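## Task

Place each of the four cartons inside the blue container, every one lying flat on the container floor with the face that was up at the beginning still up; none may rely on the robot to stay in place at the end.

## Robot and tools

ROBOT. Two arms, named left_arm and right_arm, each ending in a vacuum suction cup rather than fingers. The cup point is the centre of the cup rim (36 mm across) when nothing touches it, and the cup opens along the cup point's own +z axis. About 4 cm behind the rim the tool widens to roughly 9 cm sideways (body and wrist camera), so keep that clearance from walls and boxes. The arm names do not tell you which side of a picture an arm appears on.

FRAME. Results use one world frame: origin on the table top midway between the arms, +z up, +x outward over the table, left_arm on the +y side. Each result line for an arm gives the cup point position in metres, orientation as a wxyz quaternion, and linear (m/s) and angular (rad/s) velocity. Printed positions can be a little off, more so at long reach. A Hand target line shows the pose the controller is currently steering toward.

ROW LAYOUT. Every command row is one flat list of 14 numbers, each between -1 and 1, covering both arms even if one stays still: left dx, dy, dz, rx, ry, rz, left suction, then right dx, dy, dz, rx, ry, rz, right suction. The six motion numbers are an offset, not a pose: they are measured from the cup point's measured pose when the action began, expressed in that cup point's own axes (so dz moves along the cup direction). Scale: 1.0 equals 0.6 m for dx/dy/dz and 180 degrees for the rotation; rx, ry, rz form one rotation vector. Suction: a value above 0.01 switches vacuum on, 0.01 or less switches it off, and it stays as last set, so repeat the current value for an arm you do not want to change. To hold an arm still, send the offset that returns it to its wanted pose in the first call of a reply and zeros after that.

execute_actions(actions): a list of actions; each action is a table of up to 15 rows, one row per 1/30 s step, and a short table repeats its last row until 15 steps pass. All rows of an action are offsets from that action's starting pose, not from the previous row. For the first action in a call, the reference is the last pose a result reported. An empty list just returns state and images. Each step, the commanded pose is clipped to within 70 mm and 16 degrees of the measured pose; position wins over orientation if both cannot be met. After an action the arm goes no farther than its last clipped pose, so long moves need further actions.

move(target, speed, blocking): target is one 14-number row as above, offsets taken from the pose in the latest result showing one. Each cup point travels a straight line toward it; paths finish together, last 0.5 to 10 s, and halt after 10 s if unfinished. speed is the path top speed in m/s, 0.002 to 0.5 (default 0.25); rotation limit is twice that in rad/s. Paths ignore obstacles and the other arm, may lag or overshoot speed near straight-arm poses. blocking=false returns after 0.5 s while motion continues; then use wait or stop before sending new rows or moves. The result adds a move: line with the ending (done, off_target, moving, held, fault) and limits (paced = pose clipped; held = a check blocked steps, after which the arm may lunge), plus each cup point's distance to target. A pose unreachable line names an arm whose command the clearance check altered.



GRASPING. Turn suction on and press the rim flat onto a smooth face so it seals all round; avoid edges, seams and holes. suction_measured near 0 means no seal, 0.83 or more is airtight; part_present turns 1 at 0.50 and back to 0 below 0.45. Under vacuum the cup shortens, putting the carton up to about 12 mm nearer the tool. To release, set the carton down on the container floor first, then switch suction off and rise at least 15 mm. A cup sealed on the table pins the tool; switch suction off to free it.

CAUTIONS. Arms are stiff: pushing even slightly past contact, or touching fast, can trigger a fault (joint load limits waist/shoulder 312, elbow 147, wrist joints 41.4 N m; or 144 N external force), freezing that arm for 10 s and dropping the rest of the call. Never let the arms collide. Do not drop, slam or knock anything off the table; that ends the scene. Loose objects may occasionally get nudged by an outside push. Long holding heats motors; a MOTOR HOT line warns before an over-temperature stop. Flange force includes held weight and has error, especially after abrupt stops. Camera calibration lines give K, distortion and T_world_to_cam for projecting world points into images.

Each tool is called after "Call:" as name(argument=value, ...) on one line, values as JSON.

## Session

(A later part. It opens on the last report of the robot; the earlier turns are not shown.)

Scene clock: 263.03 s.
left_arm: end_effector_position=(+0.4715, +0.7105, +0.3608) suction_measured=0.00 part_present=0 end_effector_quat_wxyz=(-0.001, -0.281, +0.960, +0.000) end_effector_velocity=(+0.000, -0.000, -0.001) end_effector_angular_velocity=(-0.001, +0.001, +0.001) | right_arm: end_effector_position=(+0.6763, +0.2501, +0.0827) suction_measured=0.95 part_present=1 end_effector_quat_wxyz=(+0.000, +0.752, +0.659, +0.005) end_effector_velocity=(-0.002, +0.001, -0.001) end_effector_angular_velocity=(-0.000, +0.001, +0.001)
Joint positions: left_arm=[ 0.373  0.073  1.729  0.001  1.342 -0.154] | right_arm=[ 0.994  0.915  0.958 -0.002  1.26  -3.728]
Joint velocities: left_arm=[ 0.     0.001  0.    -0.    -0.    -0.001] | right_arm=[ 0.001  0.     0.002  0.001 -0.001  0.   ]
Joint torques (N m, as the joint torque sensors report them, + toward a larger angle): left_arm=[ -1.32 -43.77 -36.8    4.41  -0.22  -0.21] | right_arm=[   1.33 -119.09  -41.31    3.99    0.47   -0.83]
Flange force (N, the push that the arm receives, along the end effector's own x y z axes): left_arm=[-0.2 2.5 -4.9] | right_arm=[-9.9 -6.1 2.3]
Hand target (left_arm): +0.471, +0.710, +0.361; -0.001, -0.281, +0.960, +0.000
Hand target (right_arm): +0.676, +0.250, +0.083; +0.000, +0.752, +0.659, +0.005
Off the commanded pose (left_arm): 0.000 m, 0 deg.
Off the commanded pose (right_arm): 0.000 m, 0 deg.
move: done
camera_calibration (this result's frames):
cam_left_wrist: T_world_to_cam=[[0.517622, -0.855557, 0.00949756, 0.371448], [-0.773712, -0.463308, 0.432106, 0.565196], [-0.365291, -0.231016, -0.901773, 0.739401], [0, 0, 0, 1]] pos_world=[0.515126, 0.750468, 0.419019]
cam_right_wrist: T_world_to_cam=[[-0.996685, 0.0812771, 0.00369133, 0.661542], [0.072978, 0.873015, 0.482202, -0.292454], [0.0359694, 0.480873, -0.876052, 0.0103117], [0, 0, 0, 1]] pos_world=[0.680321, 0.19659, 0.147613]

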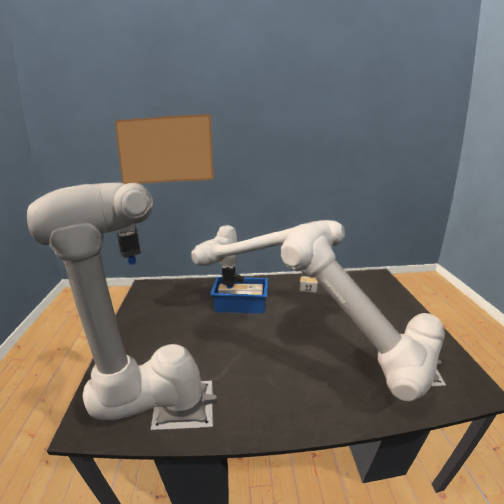

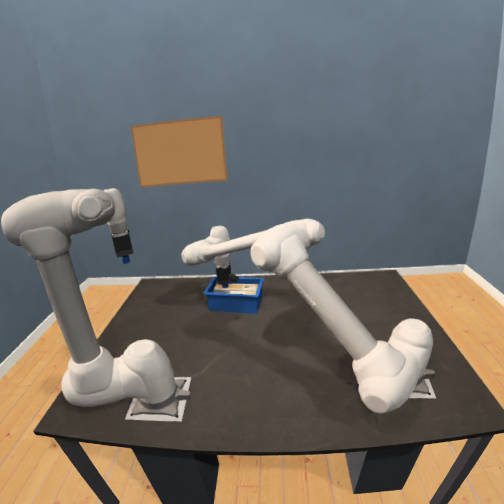

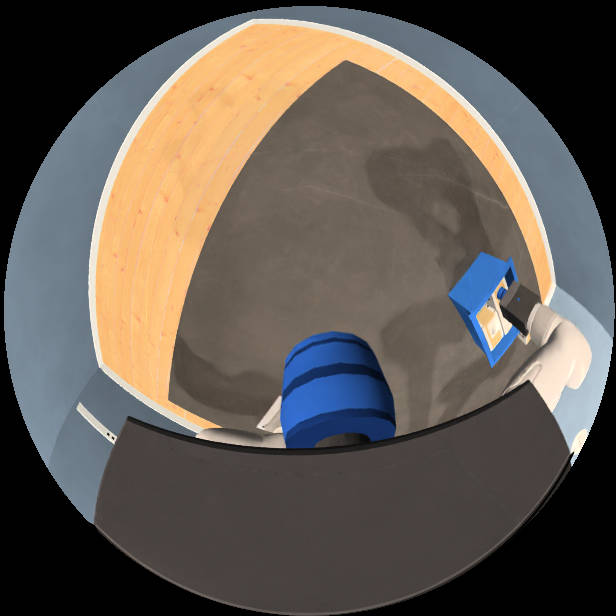

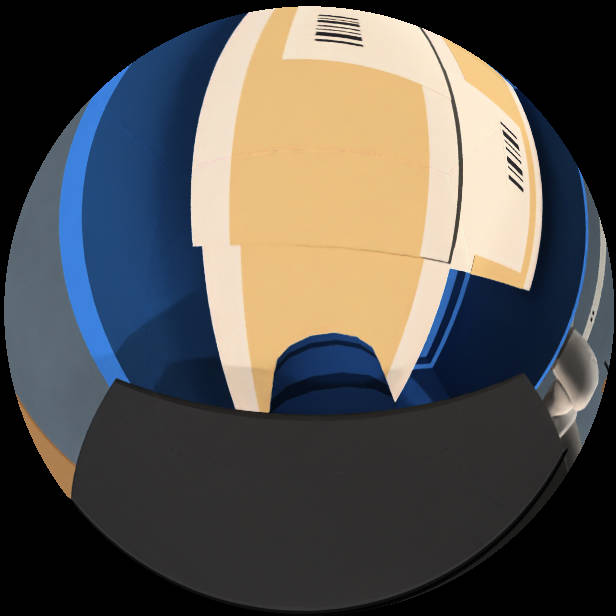

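Call:
move(target=[0,0,0,0,0,0,0,0,0,0.003,0,0,0,1], speed=0.008)

Scene clock: 265.83 s.
left_arm: end_effector_position=(+0.4715, +0.7105, +0.3608) suction_measured=0.00 part_present=0 end_effector_quat_wxyz=(-0.001, -0.281, +0.960, +0.000) end_effector_velocity=(-0.000, -0.001, +0.001) end_effector_angular_velocity=(-0.001, -0.001, -0.001) | right_arm: end_effector_position=(+0.6763, +0.2501, +0.0809) suction_measured=0.95 part_present=1 end_effector_quat_wxyz=(+0.000, +0.752, +0.659, +0.005) end_effector_velocity=(+0.000, +0.001, +0.001) end_effector_angular_velocity=(+0.001, -0.001, +0.000)
Joint positions: left_arm=[ 0.373  0.073  1.729  0.001  1.342 -0.154] | right_arm=[ 0.994  0.916  0.959 -0.002  1.258 -3.728]
Joint velocities: left_arm=[-0.    -0.001 -0.    -0.001  0.002  0.001] | right_arm=[ 0.    -0.    -0.001  0.    -0.     0.   ]
Joint torques (N m, as the joint torque sensors report them, + toward a larger angle): left_arm=[ -0.63 -42.67 -36.9    4.29  -0.25  -0.2 ] | right_arm=[   2.74 -117.29  -40.77    3.98    0.33   -0.95]
Flange force (N, the push that the arm receives, along the end effector's own x y z axes): left_arm=[2.7 1.6 -5.8] | right_arm=[-11.4 -5.4 0.8]
Hand target (left_arm): +0.471, +0.710, +0.361; -0.001, -0.281, +0.960, +0.000
Hand target (right_arm): +0.676, +0.250, +0.081; +0.000, +0.752, +0.659, +0.005
Off the commanded pose (left_arm): 0.000 m, 0 deg.
Off the commanded pose (right_arm): 0.000 m, 0 deg.
move: done
camera_calibration (this result's frames):
cam_left_wrist: T_world_to_cam=[[0.517622, -0.855557, 0.00949765, 0.371448], [-0.773712, -0.463308, 0.432106, 0.565196], [-0.365291, -0.231016, -0.901773, 0.739401], [0, 0, 0, 1]] pos_world=[0.515126, 0.750468, 0.419019]
cam_right_wrist: T_world_to_cam=[[-0.996685, 0.0812734, 0.00368513, 0.661562], [0.0729714, 0.873011, 0.482211, -0.291605], [0.0359738, 0.480882, -0.876047, 0.0087394], [0, 0, 0, 1]] pos_world=[0.680333, 0.196605, 0.145834]

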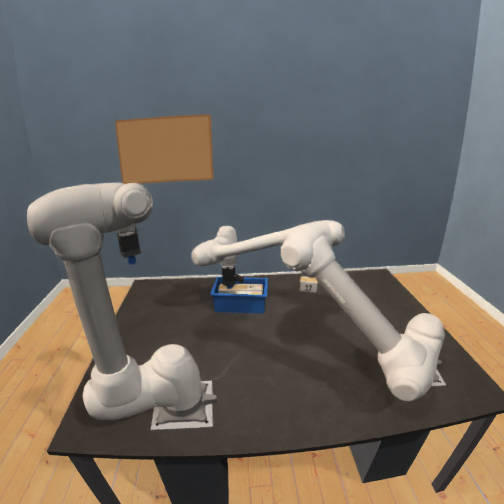

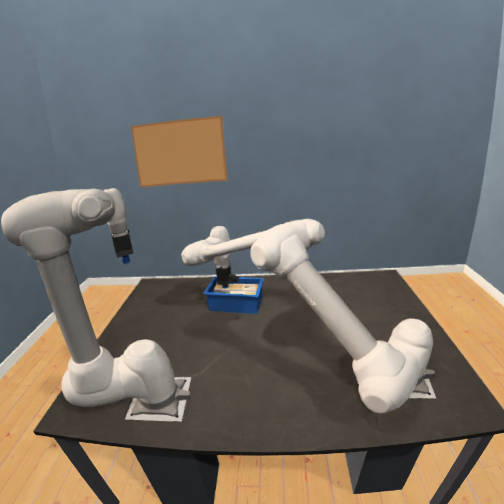

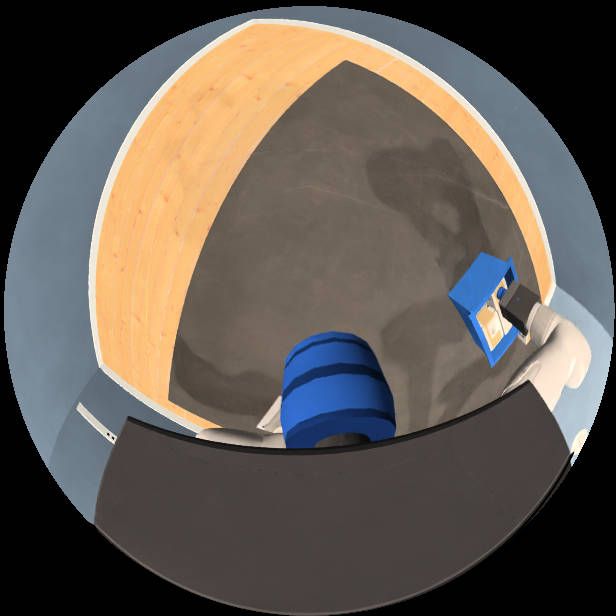

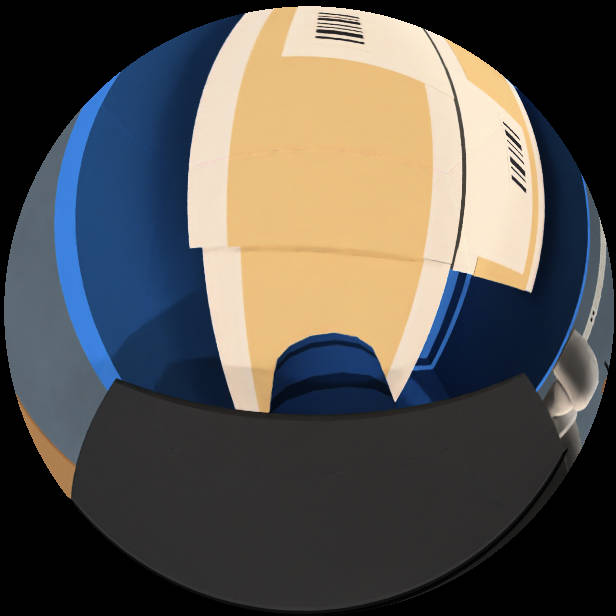

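Call:
move(target=[0,0,0,0,0,0,0,0,0,0.002,0,0,0,1], speed=0.008)

Call:
execute_actions(actions=[[[0,0,0,0,0,0,0,0,0,0,0,0,0,0]]])

Call:
move(target=[0,0,0,0,0,0,0,0.03,0,-0.2,0,0,0,0], speed=0.15)

Scene clock: 270.27 s.
left_arm: end_effector_position=(+0.4715, +0.7105, +0.3608) suction_measured=0.00 part_present=0 end_effector_quat_wxyz=(-0.001, -0.281, +0.960, +0.000) end_effector_velocity=(-0.000, -0.000, -0.000) end_effector_angular_velocity=(-0.002, +0.001, -0.000) | right_arm: end_effector_position=(+0.6763, +0.2501, +0.0799) suction_measured=0.95 part_present=1 end_effector_quat_wxyz=(+0.000, +0.752, +0.659, +0.005) end_effector_velocity=(+0.002, -0.001, +0.000) end_effector_angular_velocity=(+0.000, -0.001, -0.001)
Joint positions: left_arm=[ 0.373  0.073  1.729  0.001  1.342 -0.154] | right_arm=[ 0.994  0.916  0.96  -0.002  1.256 -3.728]
Joint velocities: left_arm=[ 0.     0.    -0.    -0.001  0.001  0.   ] | right_arm=[-0.002  0.001 -0.002 -0.001  0.     0.   ]
Joint torques (N m, as the joint torque sensors report them, + toward a larger angle): left_arm=[ -0.78 -42.76 -36.43   4.42  -0.22  -0.17] | right_arm=[  8.91 -81.41 -20.04   5.34   0.21  -1.02]
Flange force (N, the push that the arm receives, along the end effector's own x y z axes): left_arm=[1.1 1.7 -6.0] | right_arm=[-8.8 4.9 -36.1]
Hand target (left_arm): +0.471, +0.710, +0.361; -0.001, -0.281, +0.960, +0.000
Hand target (right_arm): +0.676, +0.250, +0.080; +0.000, +0.752, +0.659, +0.005
Off the commanded pose (left_arm): 0.000 m, 0 deg.
Off the commanded pose (right_arm): 0.000 m, 0 deg.
move: done
camera_calibration (this result's frames):
cam_left_wrist: T_world_to_cam=[[0.517622, -0.855557, 0.00949769, 0.371448], [-0.773712, -0.463308, 0.432107, 0.565196], [-0.365291, -0.231016, -0.901773, 0.739401], [0, 0, 0, 1]] pos_world=[0.515126, 0.750468, 0.419019]
cam_right_wrist: T_world_to_cam=[[-0.996686, 0.0812626, 0.00357033, 0.661607], [0.0729027, 0.872961, 0.482311, -0.291074], [0.0360771, 0.480973, -0.875993, 0.00771142], [0, 0, 0, 1]] pos_world=[0.680357, 0.196623, 0.144781]

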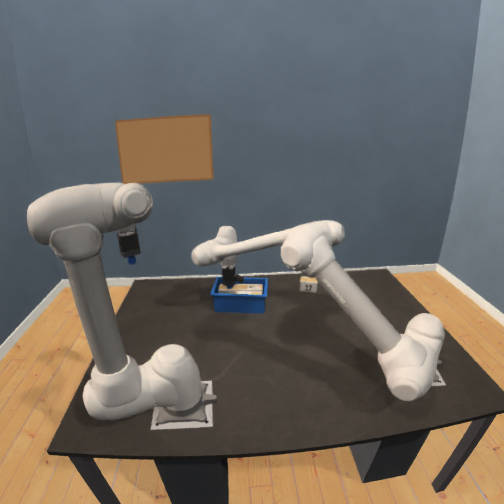

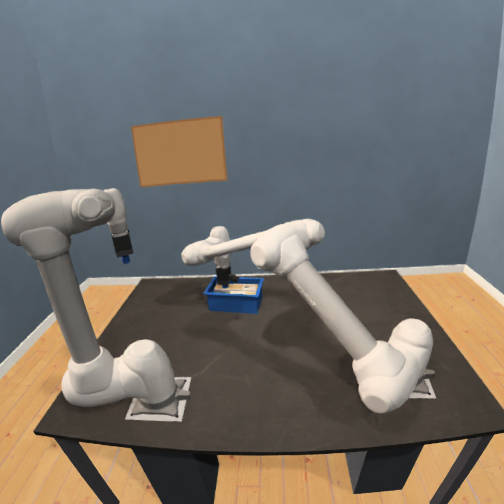

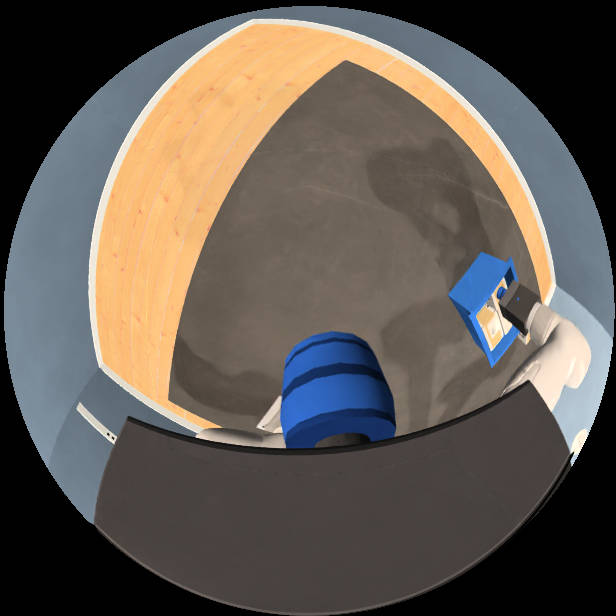

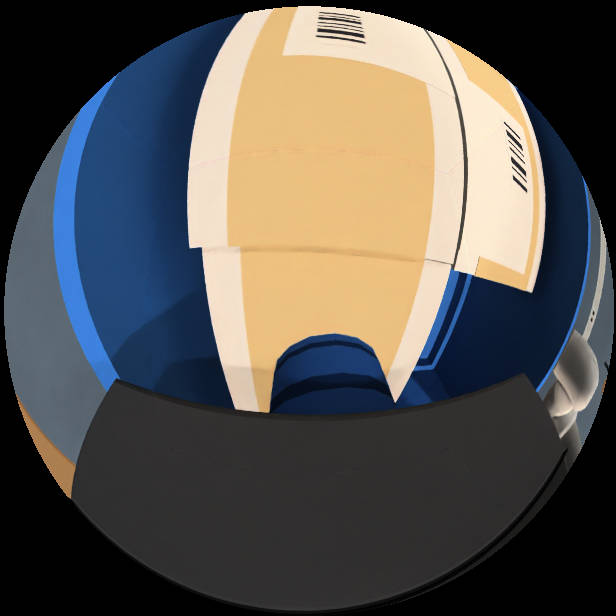

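Scene clock: 270.77 s.
left_arm: end_effector_position=(+0.4715, +0.7105, +0.3608) suction_measured=0.00 part_present=0 end_effector_quat_wxyz=(-0.001, -0.281, +0.960, +0.000) end_effector_velocity=(-0.000, -0.000, -0.000) end_effector_angular_velocity=(-0.002, +0.002, +0.002) | right_arm: end_effector_position=(+0.6763, +0.2501, +0.0798) suction_measured=0.01 part_present=0 end_effector_quat_wxyz=(+0.000, +0.752, +0.659, +0.005) end_effector_velocity=(-0.000, -0.000, -0.002) end_effector_angular_velocity=(-0.001, +0.002, -0.001)
Joint positions: left_arm=[ 0.373  0.073  1.729  0.001  1.342 -0.154] | right_arm=[ 0.994  0.916  0.96  -0.002  1.256 -3.728]
Joint velocities: left_arm=[ 0.     0.     0.    -0.001  0.002 -0.001] | right_arm=[-0.     0.002  0.     0.    -0.     0.   ]
Joint torques (N m, as the joint torque sensors report them, + toward a larger angle): left_arm=[ -1.3  -43.1  -36.63   4.33  -0.37  -0.09] | right_arm=[  7.92 -67.63 -13.35   5.63  -0.39  -0.8 ]
Flange force (N, the push that the arm receives, along the end effector's own x y z axes): left_arm=[0.6 2.4 -5.7] | right_arm=[-8.6 3.1 -49.5]
Hand target (left_arm): +0.471, +0.710, +0.361; -0.001, -0.281, +0.960, +0.000
Hand target (right_arm): +0.676, +0.250, +0.080; +0.000, +0.752, +0.659, +0.005
Off the commanded pose (left_arm): 0.000 m, 0 deg.
Off the commanded pose (right_arm): 0.000 m, 0 deg.
camera_calibration (this result's frames):
cam_left_wrist: T_world_to_cam=[[0.517622, -0.855557, 0.00949777, 0.371448], [-0.773711, -0.463308, 0.432107, 0.565196], [-0.365291, -0.231017, -0.901772, 0.739401], [0, 0, 0, 1]] pos_world=[0.515126, 0.750468, 0.419019]
cam_right_wrist: T_world_to_cam=[[-0.996686, 0.0812623, 0.00357892, 0.661605], [0.0729069, 0.872966, 0.482301, -0.291067], [0.0360686, 0.480964, -0.875998, 0.00770685], [0, 0, 0, 1]] pos_world=[0.680356, 0.196622, 0.144765]

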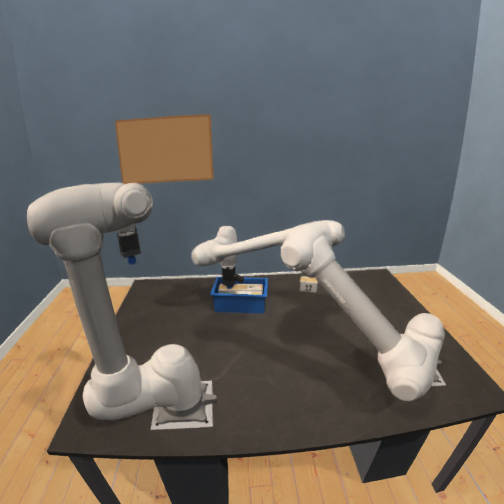

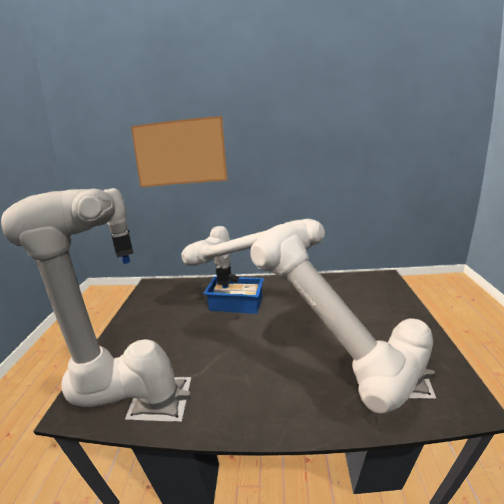

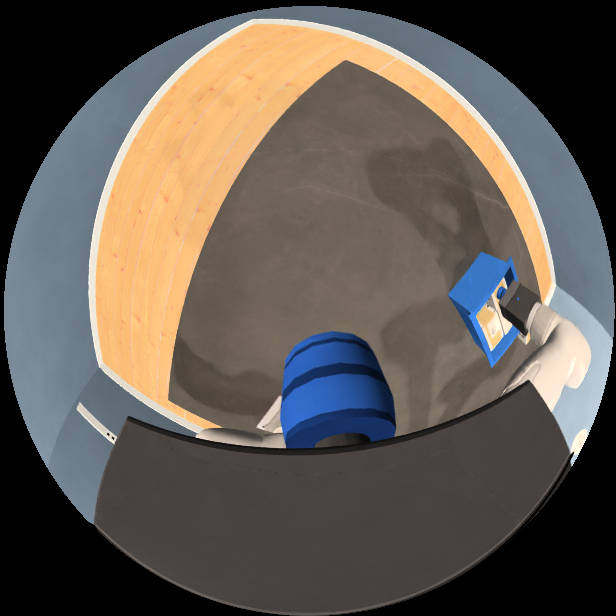

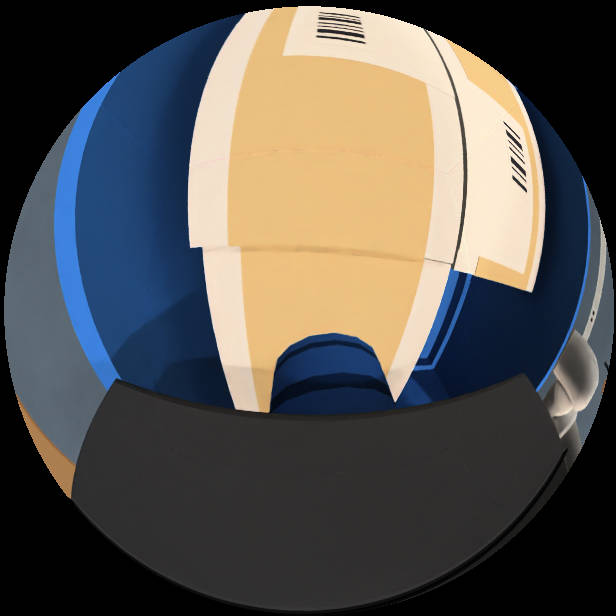

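Scene clock: 271.97 s.
left_arm: end_effector_position=(+0.4715, +0.7105, +0.3608) suction_measured=0.00 part_present=0 end_effector_quat_wxyz=(-0.001, -0.281, +0.960, +0.000) end_effector_velocity=(+0.000, +0.001, -0.000) end_effector_angular_velocity=(+0.001, +0.000, +0.000) | right_arm: end_effector_position=(+0.6778, +0.2672, +0.1999) suction_measured=0.01 part_present=0 end_effector_quat_wxyz=(+0.000, +0.753, +0.659, +0.005) end_effector_velocity=(-0.000, +0.001, +0.003) end_effector_angular_velocity=(+0.002, -0.001, +0.000)
Joint positions: left_arm=[ 0.373  0.073  1.729  0.001  1.342 -0.154] | right_arm=[ 1.004  0.894  0.783 -0.002  1.456 -3.719]
Joint velocities: left_arm=[ 0.001  0.001 -0.     0.001 -0.001 -0.   ] | right_arm=[ 0.001 -0.002 -0.003  0.     0.002  0.   ]
Joint torques (N m, as the joint torque sensors report them, + toward a larger angle): left_arm=[ -1.2  -43.08 -37.06   4.32  -0.5   -0.28] | right_arm=[   3.49 -116.68  -41.67    4.29    0.21   -0.86]
Flange force (N, the push that the arm receives, along the end effector's own x y z axes): left_arm=[1.7 2.8 -5.7] | right_arm=[-13.8 -6.3 0.9]
Hand target (left_arm): +0.471, +0.710, +0.361; -0.001, -0.281, +0.960, +0.000
Hand target (right_arm): +0.678, +0.267, +0.200; +0.000, +0.753, +0.659, +0.005
Off the commanded pose (left_arm): 0.000 m, 0 deg.
Off the commanded pose (right_arm): 0.000 m, 0 deg.
move: done
camera_calibration (this result's frames):
cam_left_wrist: T_world_to_cam=[[0.517622, -0.855557, 0.00949766, 0.371448], [-0.773712, -0.463308, 0.432107, 0.565196], [-0.365291, -0.231016, -0.901772, 0.739401], [0, 0, 0, 1]] pos_world=[0.515126, 0.750468, 0.419019]
cam_right_wrist: T_world_to_cam=[[-0.996672, 0.081434, 0.00355806, 0.66124], [0.0730459, 0.872937, 0.482334, -0.364062], [0.0361724, 0.480989, -0.87598, 0.104588], [0, 0, 0, 1]] pos_world=[0.681849, 0.21365, 0.264864]

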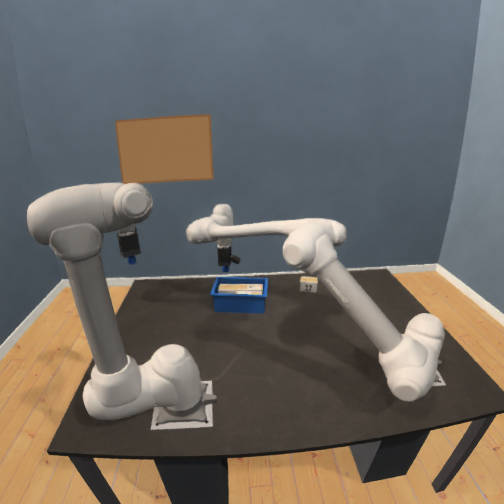

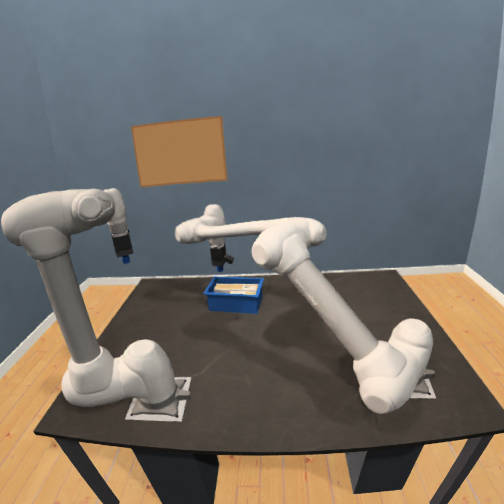

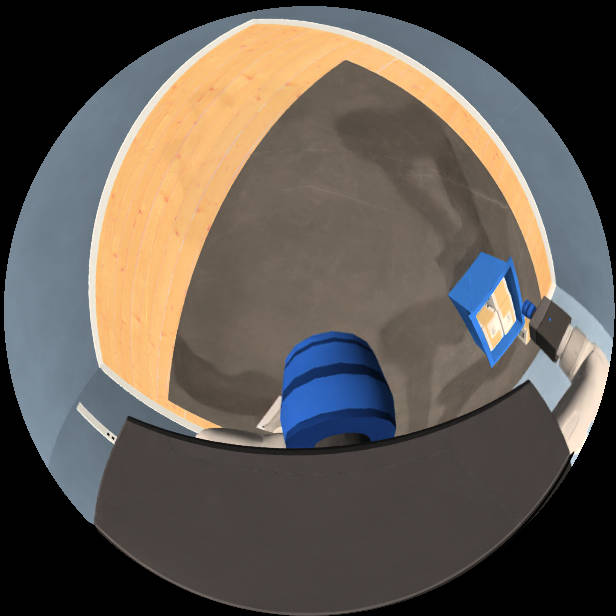

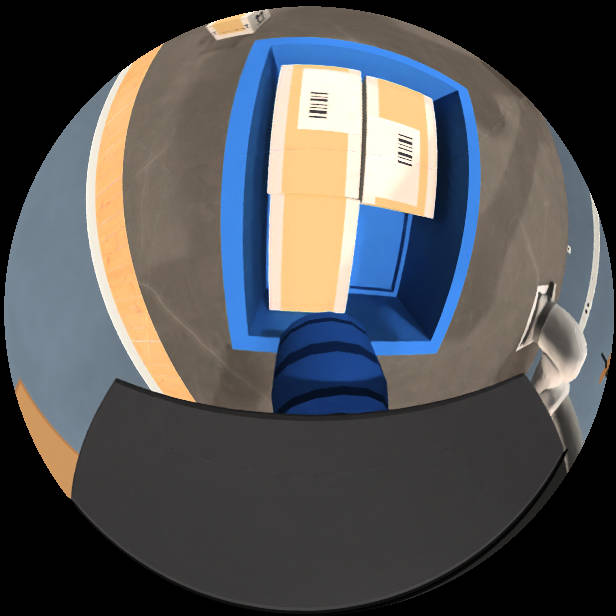

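Call:
move(target=[0,0,0,0,0,0,0,-0.80,0.253,0.025,0,0,0.047,0], speed=0.35)

Scene clock: 277.90 s.
left_arm: end_effector_position=(+0.4715, +0.7105, +0.3608) suction_measured=0.00 part_present=0 end_effector_quat_wxyz=(-0.001, -0.281, +0.960, +0.000) end_effector_velocity=(-0.000, -0.000, +0.001) end_effector_angular_velocity=(+0.001, -0.000, -0.001) | right_arm: end_effector_position=(+0.7652, -0.2284, +0.1827) suction_measured=0.01 part_present=0 end_effector_quat_wxyz=(+0.000, +0.799, +0.601, +0.004) end_effector_velocity=(+0.001, -0.001, +0.001) end_effector_angular_velocity=(+0.001, -0.001, +0.000)
Joint positions: left_arm=[ 0.373  0.073  1.729  0.001  1.342 -0.154] | right_arm=[ 0.504  0.495  1.506  0.002  1.131 -4.073]
Joint velocities: left_arm=[-0.    -0.001  0.     0.     0.001  0.001] | right_arm=[-0.001 -0.001 -0.    -0.    -0.    -0.001]
Joint torques (N m, as the joint torque sensors report them, + toward a larger angle): left_arm=[ -2.16 -42.66 -36.58   4.4   -0.33  -0.15] | right_arm=[  3.88 -81.65 -37.83   3.72   0.16  -1.02]
Flange force (N, the push that the arm receives, along the end effector's own x y z axes): left_arm=[1.2 4.1 -6.0] | right_arm=[-7.5 -4.3 -1.4]
Hand target (left_arm): +0.471, +0.710, +0.361; -0.001, -0.281, +0.960, +0.000
Hand target (right_arm): +0.765, -0.229, +0.183; +0.000, +0.799, +0.601, +0.004
Off the commanded pose (left_arm): 0.000 m, 0 deg.
Off the commanded pose (right_arm): 0.001 m, 0 deg.
move: done
camera_calibration (this result's frames):
cam_left_wrist: T_world_to_cam=[[0.517622, -0.855557, 0.00949764, 0.371448], [-0.773712, -0.463308, 0.432107, 0.565196], [-0.365291, -0.231016, -0.901773, 0.739401], [0, 0, 0, 1]] pos_world=[0.515126, 0.750468, 0.419019]
cam_right_wrist: T_world_to_cam=[[-0.97393, 0.226812, 0.00412644, 0.804503], [0.200622, 0.852694, 0.482351, -0.0317368], [0.105885, 0.470604, -0.875968, 0.268964], [0, 0, 0, 1]] pos_world=[0.761418, -0.281985, 0.247593]

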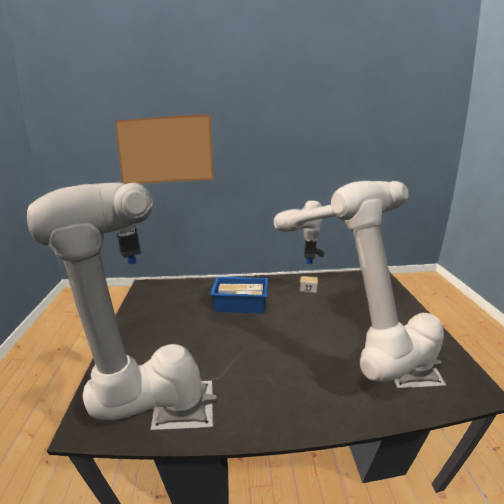

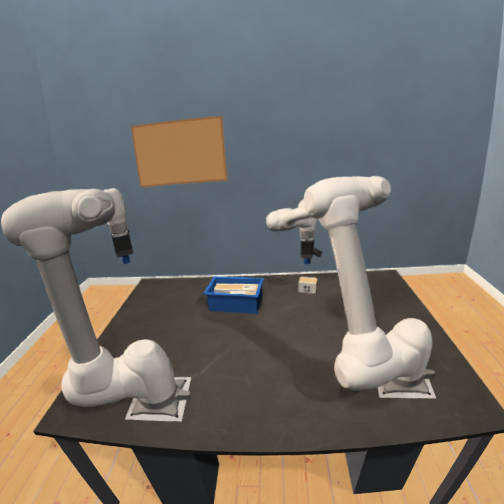

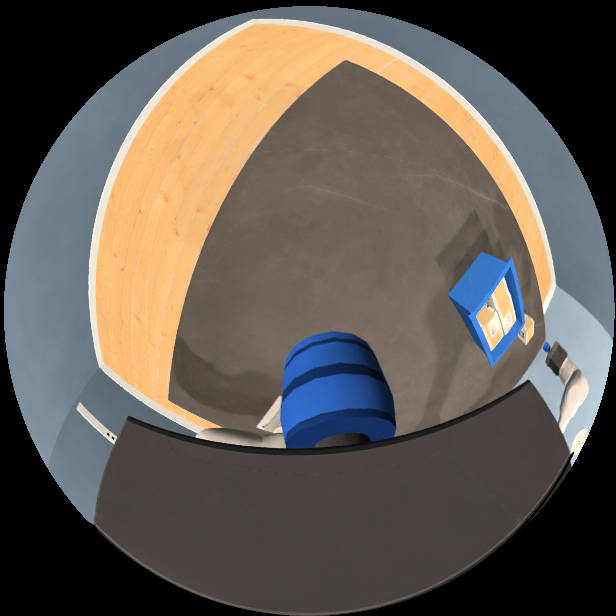

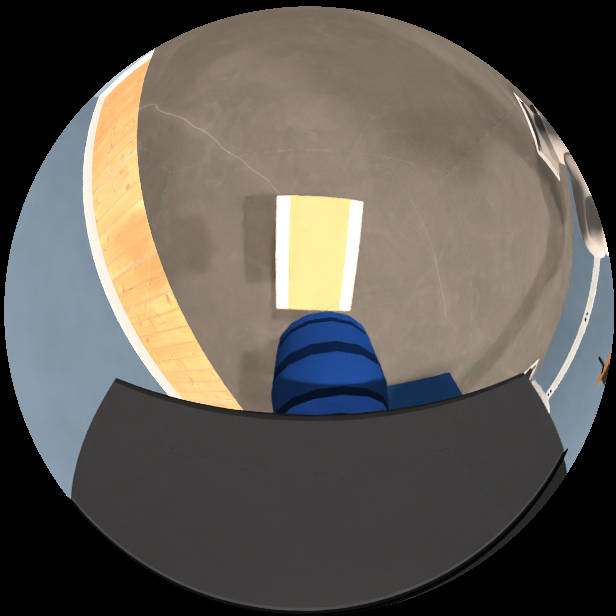

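Call:
move(target=[0,0,0,0,0,0,0,-0.028,0.016,0.146,0,0,0,0], speed=0.15)

Call:
move(target=[0,0,0,0,0,0,0,0,0,0.03,0,0,0,1], speed=0.02)

Scene clock: 283.13 s.
left_arm: end_effector_position=(+0.4715, +0.7105, +0.3608) suction_measured=0.00 part_present=0 end_effector_quat_wxyz=(-0.001, -0.281, +0.960, +0.000) end_effector_velocity=(-0.000, -0.000, -0.000) end_effector_angular_velocity=(-0.001, +0.000, +0.000) | right_arm: end_effector_position=(+0.7705, -0.2467, +0.0950) suction_measured=0.01 part_present=0 end_effector_quat_wxyz=(+0.000, +0.799, +0.601, +0.004) end_effector_velocity=(-0.000, +0.001, +0.000) end_effector_angular_velocity=(-0.001, -0.002, +0.004)
Joint positions: left_arm=[ 0.373  0.073  1.729  0.001  1.342 -0.154] | right_arm=[ 0.48   0.56   1.579  0.002  0.994 -4.097]
Joint velocities: left_arm=[ 0.    -0.     0.    -0.     0.001  0.   ] | right_arm=[ 0.002 -0.     0.    -0.002 -0.002 -0.   ]
Joint torques (N m, as the joint torque sensors report them, + toward a larger angle): left_arm=[ -2.05 -43.34 -36.61   4.37  -0.36  -0.2 ] | right_arm=[  3.98 -86.47 -34.43   3.72   0.16  -0.85]
Flange force (N, the push that the arm receives, along the end effector's own x y z axes): left_arm=[0.2 4.0 -5.8] | right_arm=[-5.0 -1.0 -1.2]
Hand target (left_arm): +0.471, +0.710, +0.361; -0.001, -0.281, +0.960, +0.000
Hand target (right_arm): +0.771, -0.247, +0.095; +0.000, +0.799, +0.601, +0.004
Off the commanded pose (left_arm): 0.000 m, 0 deg.
Off the commanded pose (right_arm): 0.000 m, 0 deg.
move: done
camera_calibration (this result's frames):
cam_left_wrist: T_world_to_cam=[[0.517622, -0.855557, 0.00949763, 0.371448], [-0.773712, -0.463308, 0.432107, 0.565196], [-0.365291, -0.231016, -0.901773, 0.739401], [0, 0, 0, 1]] pos_world=[0.515126, 0.750468, 0.419019]
cam_right_wrist: T_world_to_cam=[[-0.973955, 0.226702, 0.00411625, 0.814136], [0.200519, 0.85271, 0.482366, 0.0251643], [0.105844, 0.470629, -0.87596, 0.200286], [0, 0, 0, 1]] pos_world=[0.766687, -0.300285, 0.159953]

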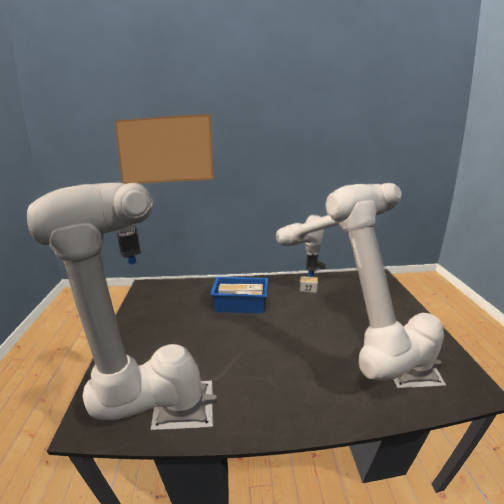

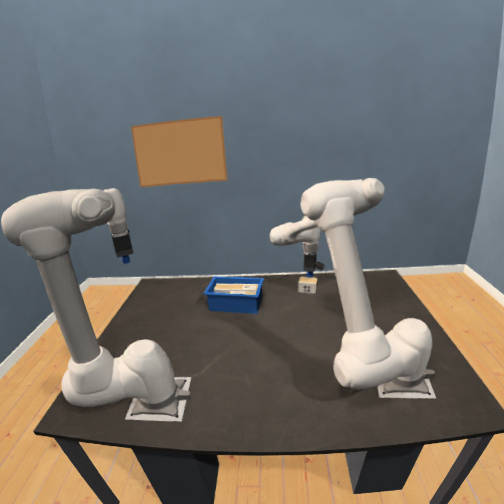

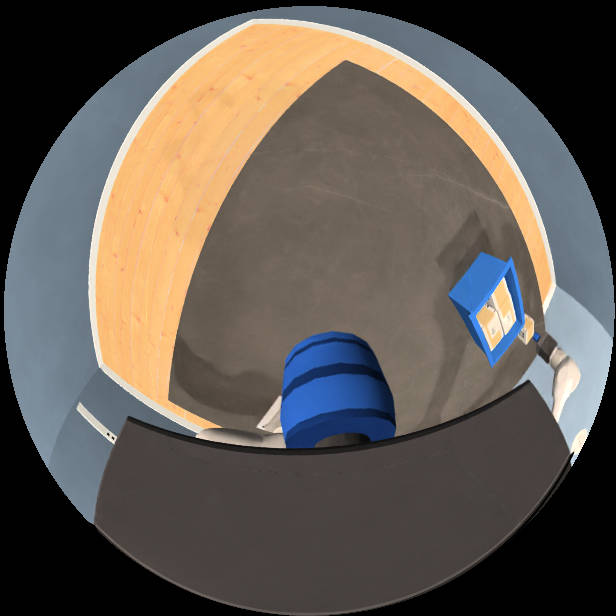

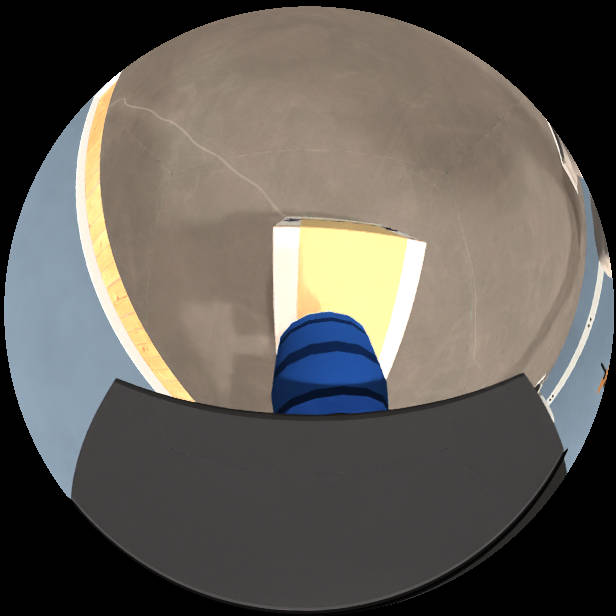

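Scene clock: 284.27 s.
left_arm: end_effector_position=(+0.4715, +0.7105, +0.3608) suction_measured=0.00 part_present=0 end_effector_quat_wxyz=(-0.001, -0.281, +0.960, +0.000) end_effector_velocity=(-0.001, +0.000, +0.001) end_effector_angular_velocity=(+0.001, +0.001, -0.000) | right_arm: end_effector_position=(+0.7707, -0.2467, +0.0771) suction_measured=0.01 part_present=0 end_effector_quat_wxyz=(+0.000, +0.799, +0.601, +0.004) end_effector_velocity=(-0.000, -0.001, -0.001) end_effector_angular_velocity=(-0.001, +0.000, +0.000)
Joint positions: left_arm=[ 0.373  0.073  1.729  0.001  1.342 -0.154] | right_arm=[ 0.48   0.576  1.59   0.002  0.967 -4.097]
Joint velocities: left_arm=[-0.    -0.001 -0.     0.002  0.001 -0.   ] | right_arm=[-0.     0.     0.002 -0.001 -0.001  0.   ]
Joint torques (N m, as the joint torque sensors report them, + toward a larger angle): left_arm=[ -1.53 -43.82 -36.73   4.36  -0.32  -0.16] | right_arm=[  4.27 -85.44 -34.37   3.62   0.13  -0.88]
Flange force (N, the push that the arm receives, along the end effector's own x y z axes): left_arm=[0.0 2.9 -5.5] | right_arm=[-8.0 -3.3 -2.9]
Hand target (left_arm): +0.471, +0.710, +0.361; -0.001, -0.281, +0.960, +0.000
Hand target (right_arm): +0.771, -0.247, +0.077; +0.000, +0.799, +0.601, +0.004
Off the commanded pose (left_arm): 0.000 m, 0 deg.
Off the commanded pose (right_arm): 0.000 m, 0 deg.
move: done
camera_calibration (this result's frames):
cam_left_wrist: T_world_to_cam=[[0.517622, -0.855557, 0.00949768, 0.371448], [-0.773712, -0.463308, 0.432107, 0.565196], [-0.365291, -0.231016, -0.901772, 0.739401], [0, 0, 0, 1]] pos_world=[0.515126, 0.750468, 0.419019]
cam_right_wrist: T_world_to_cam=[[-0.973945, 0.226745, 0.00411687, 0.814356], [0.200555, 0.852694, 0.48238, 0.0337065], [0.105867, 0.470638, -0.875952, 0.184511], [0, 0, 0, 1]] pos_world=[0.766845, -0.30023, 0.142011]

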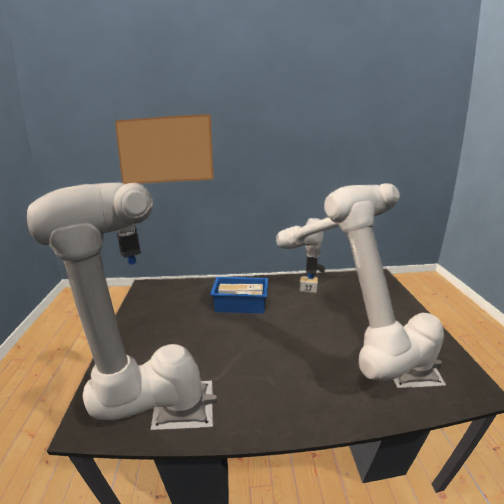

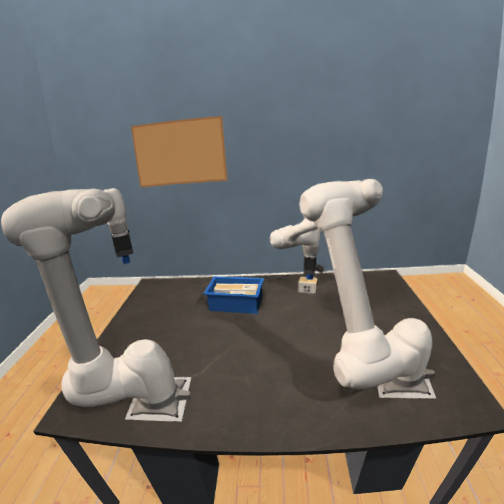

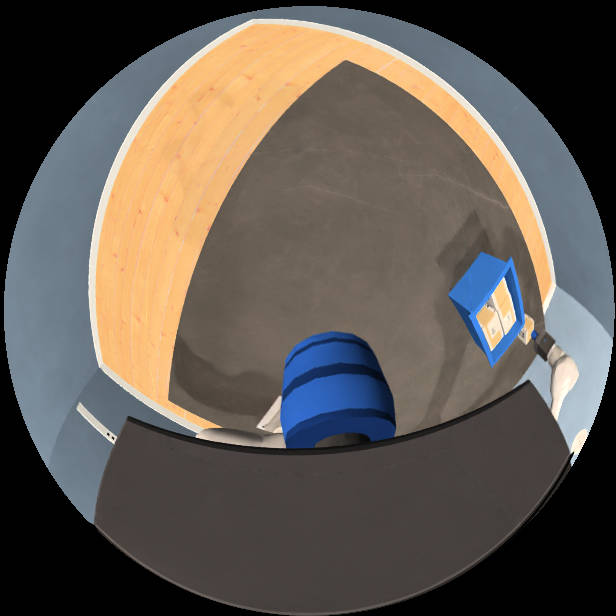

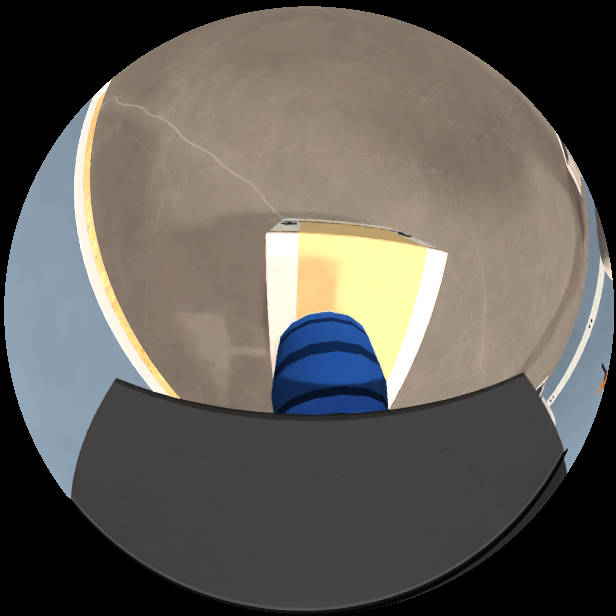

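It's lower.

Call:
move(target=[0,0,0,0,0,0,0,0,0,0.013,0,0,0,1], speed=0.015)

Scene clock: 288.53 s.
left_arm: end_effector_position=(+0.4715, +0.7105, +0.3608) suction_measured=0.00 part_present=0 end_effector_quat_wxyz=(-0.001, -0.281, +0.960, +0.000) end_effector_velocity=(-0.000, +0.001, +0.001) end_effector_angular_velocity=(+0.002, -0.001, +0.001) | right_arm: end_effector_position=(+0.7707, -0.2466, +0.0693) suction_measured=0.76 part_present=1 end_effector_quat_wxyz=(+0.000, +0.799, +0.601, +0.004) end_effector_velocity=(+0.002, -0.001, +0.001) end_effector_angular_velocity=(+0.001, -0.005, -0.001)
Joint positions: left_arm=[ 0.373  0.073  1.729  0.001  1.342 -0.154] | right_arm=[ 0.48   0.583  1.594  0.002  0.955 -4.097]
Joint velocities: left_arm=[ 0.001 -0.001 -0.001  0.001  0.     0.   ] | right_arm=[-0.001 -0.001  0.    -0.001 -0.004  0.   ]
Joint torques (N m, as the joint torque sensors report them, + toward a larger angle): left_arm=[ -1.42 -43.3  -36.33   4.23  -0.31  -0.18] | right_arm=[  0.29 -88.3  -36.12   2.66  -0.38  -0.97]
Flange force (N, the push that the arm receives, along the end effector's own x y z axes): left_arm=[0.5 3.0 -6.7] | right_arm=[-5.1 -6.0 -0.6]
Hand target (left_arm): +0.471, +0.710, +0.361; -0.001, -0.281, +0.960, +0.000
Hand target (right_arm): +0.771, -0.247, +0.069; +0.000, +0.799, +0.601, +0.004
Off the commanded pose (left_arm): 0.000 m, 0 deg.
Off the commanded pose (right_arm): 0.000 m, 0 deg.
move: done
camera_calibration (this result's frames):
cam_left_wrist: T_world_to_cam=[[0.517622, -0.855557, 0.00949758, 0.371448], [-0.773711, -0.463308, 0.432107, 0.565196], [-0.365291, -0.231016, -0.901772, 0.739401], [0, 0, 0, 1]] pos_world=[0.515126, 0.750468, 0.419019]
cam_right_wrist: T_world_to_cam=[[-0.973949, 0.226727, 0.00416225, 0.814402], [0.200558, 0.852679, 0.482406, 0.0373634], [0.105825, 0.470674, -0.875938, 0.177715], [0, 0, 0, 1]] pos_world=[0.766886, -0.300152, 0.134253]

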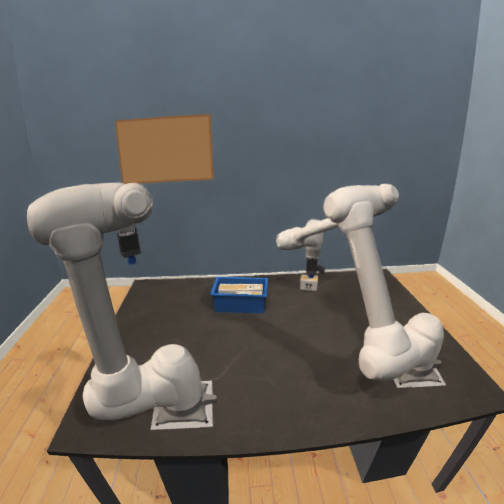

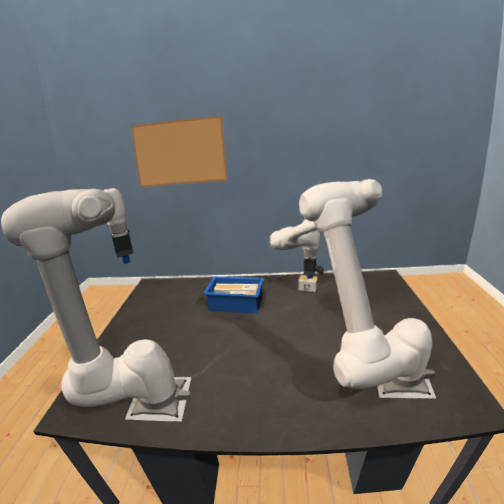

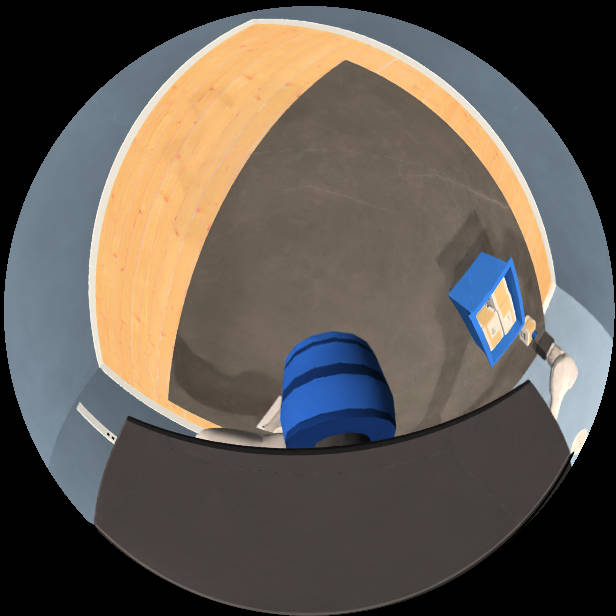

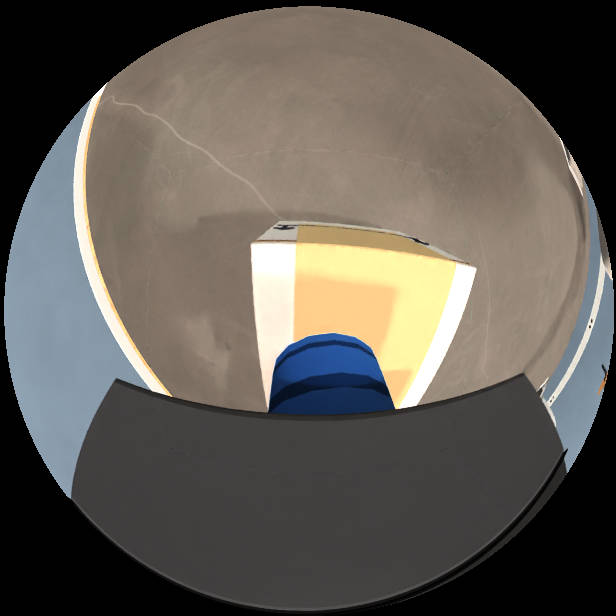

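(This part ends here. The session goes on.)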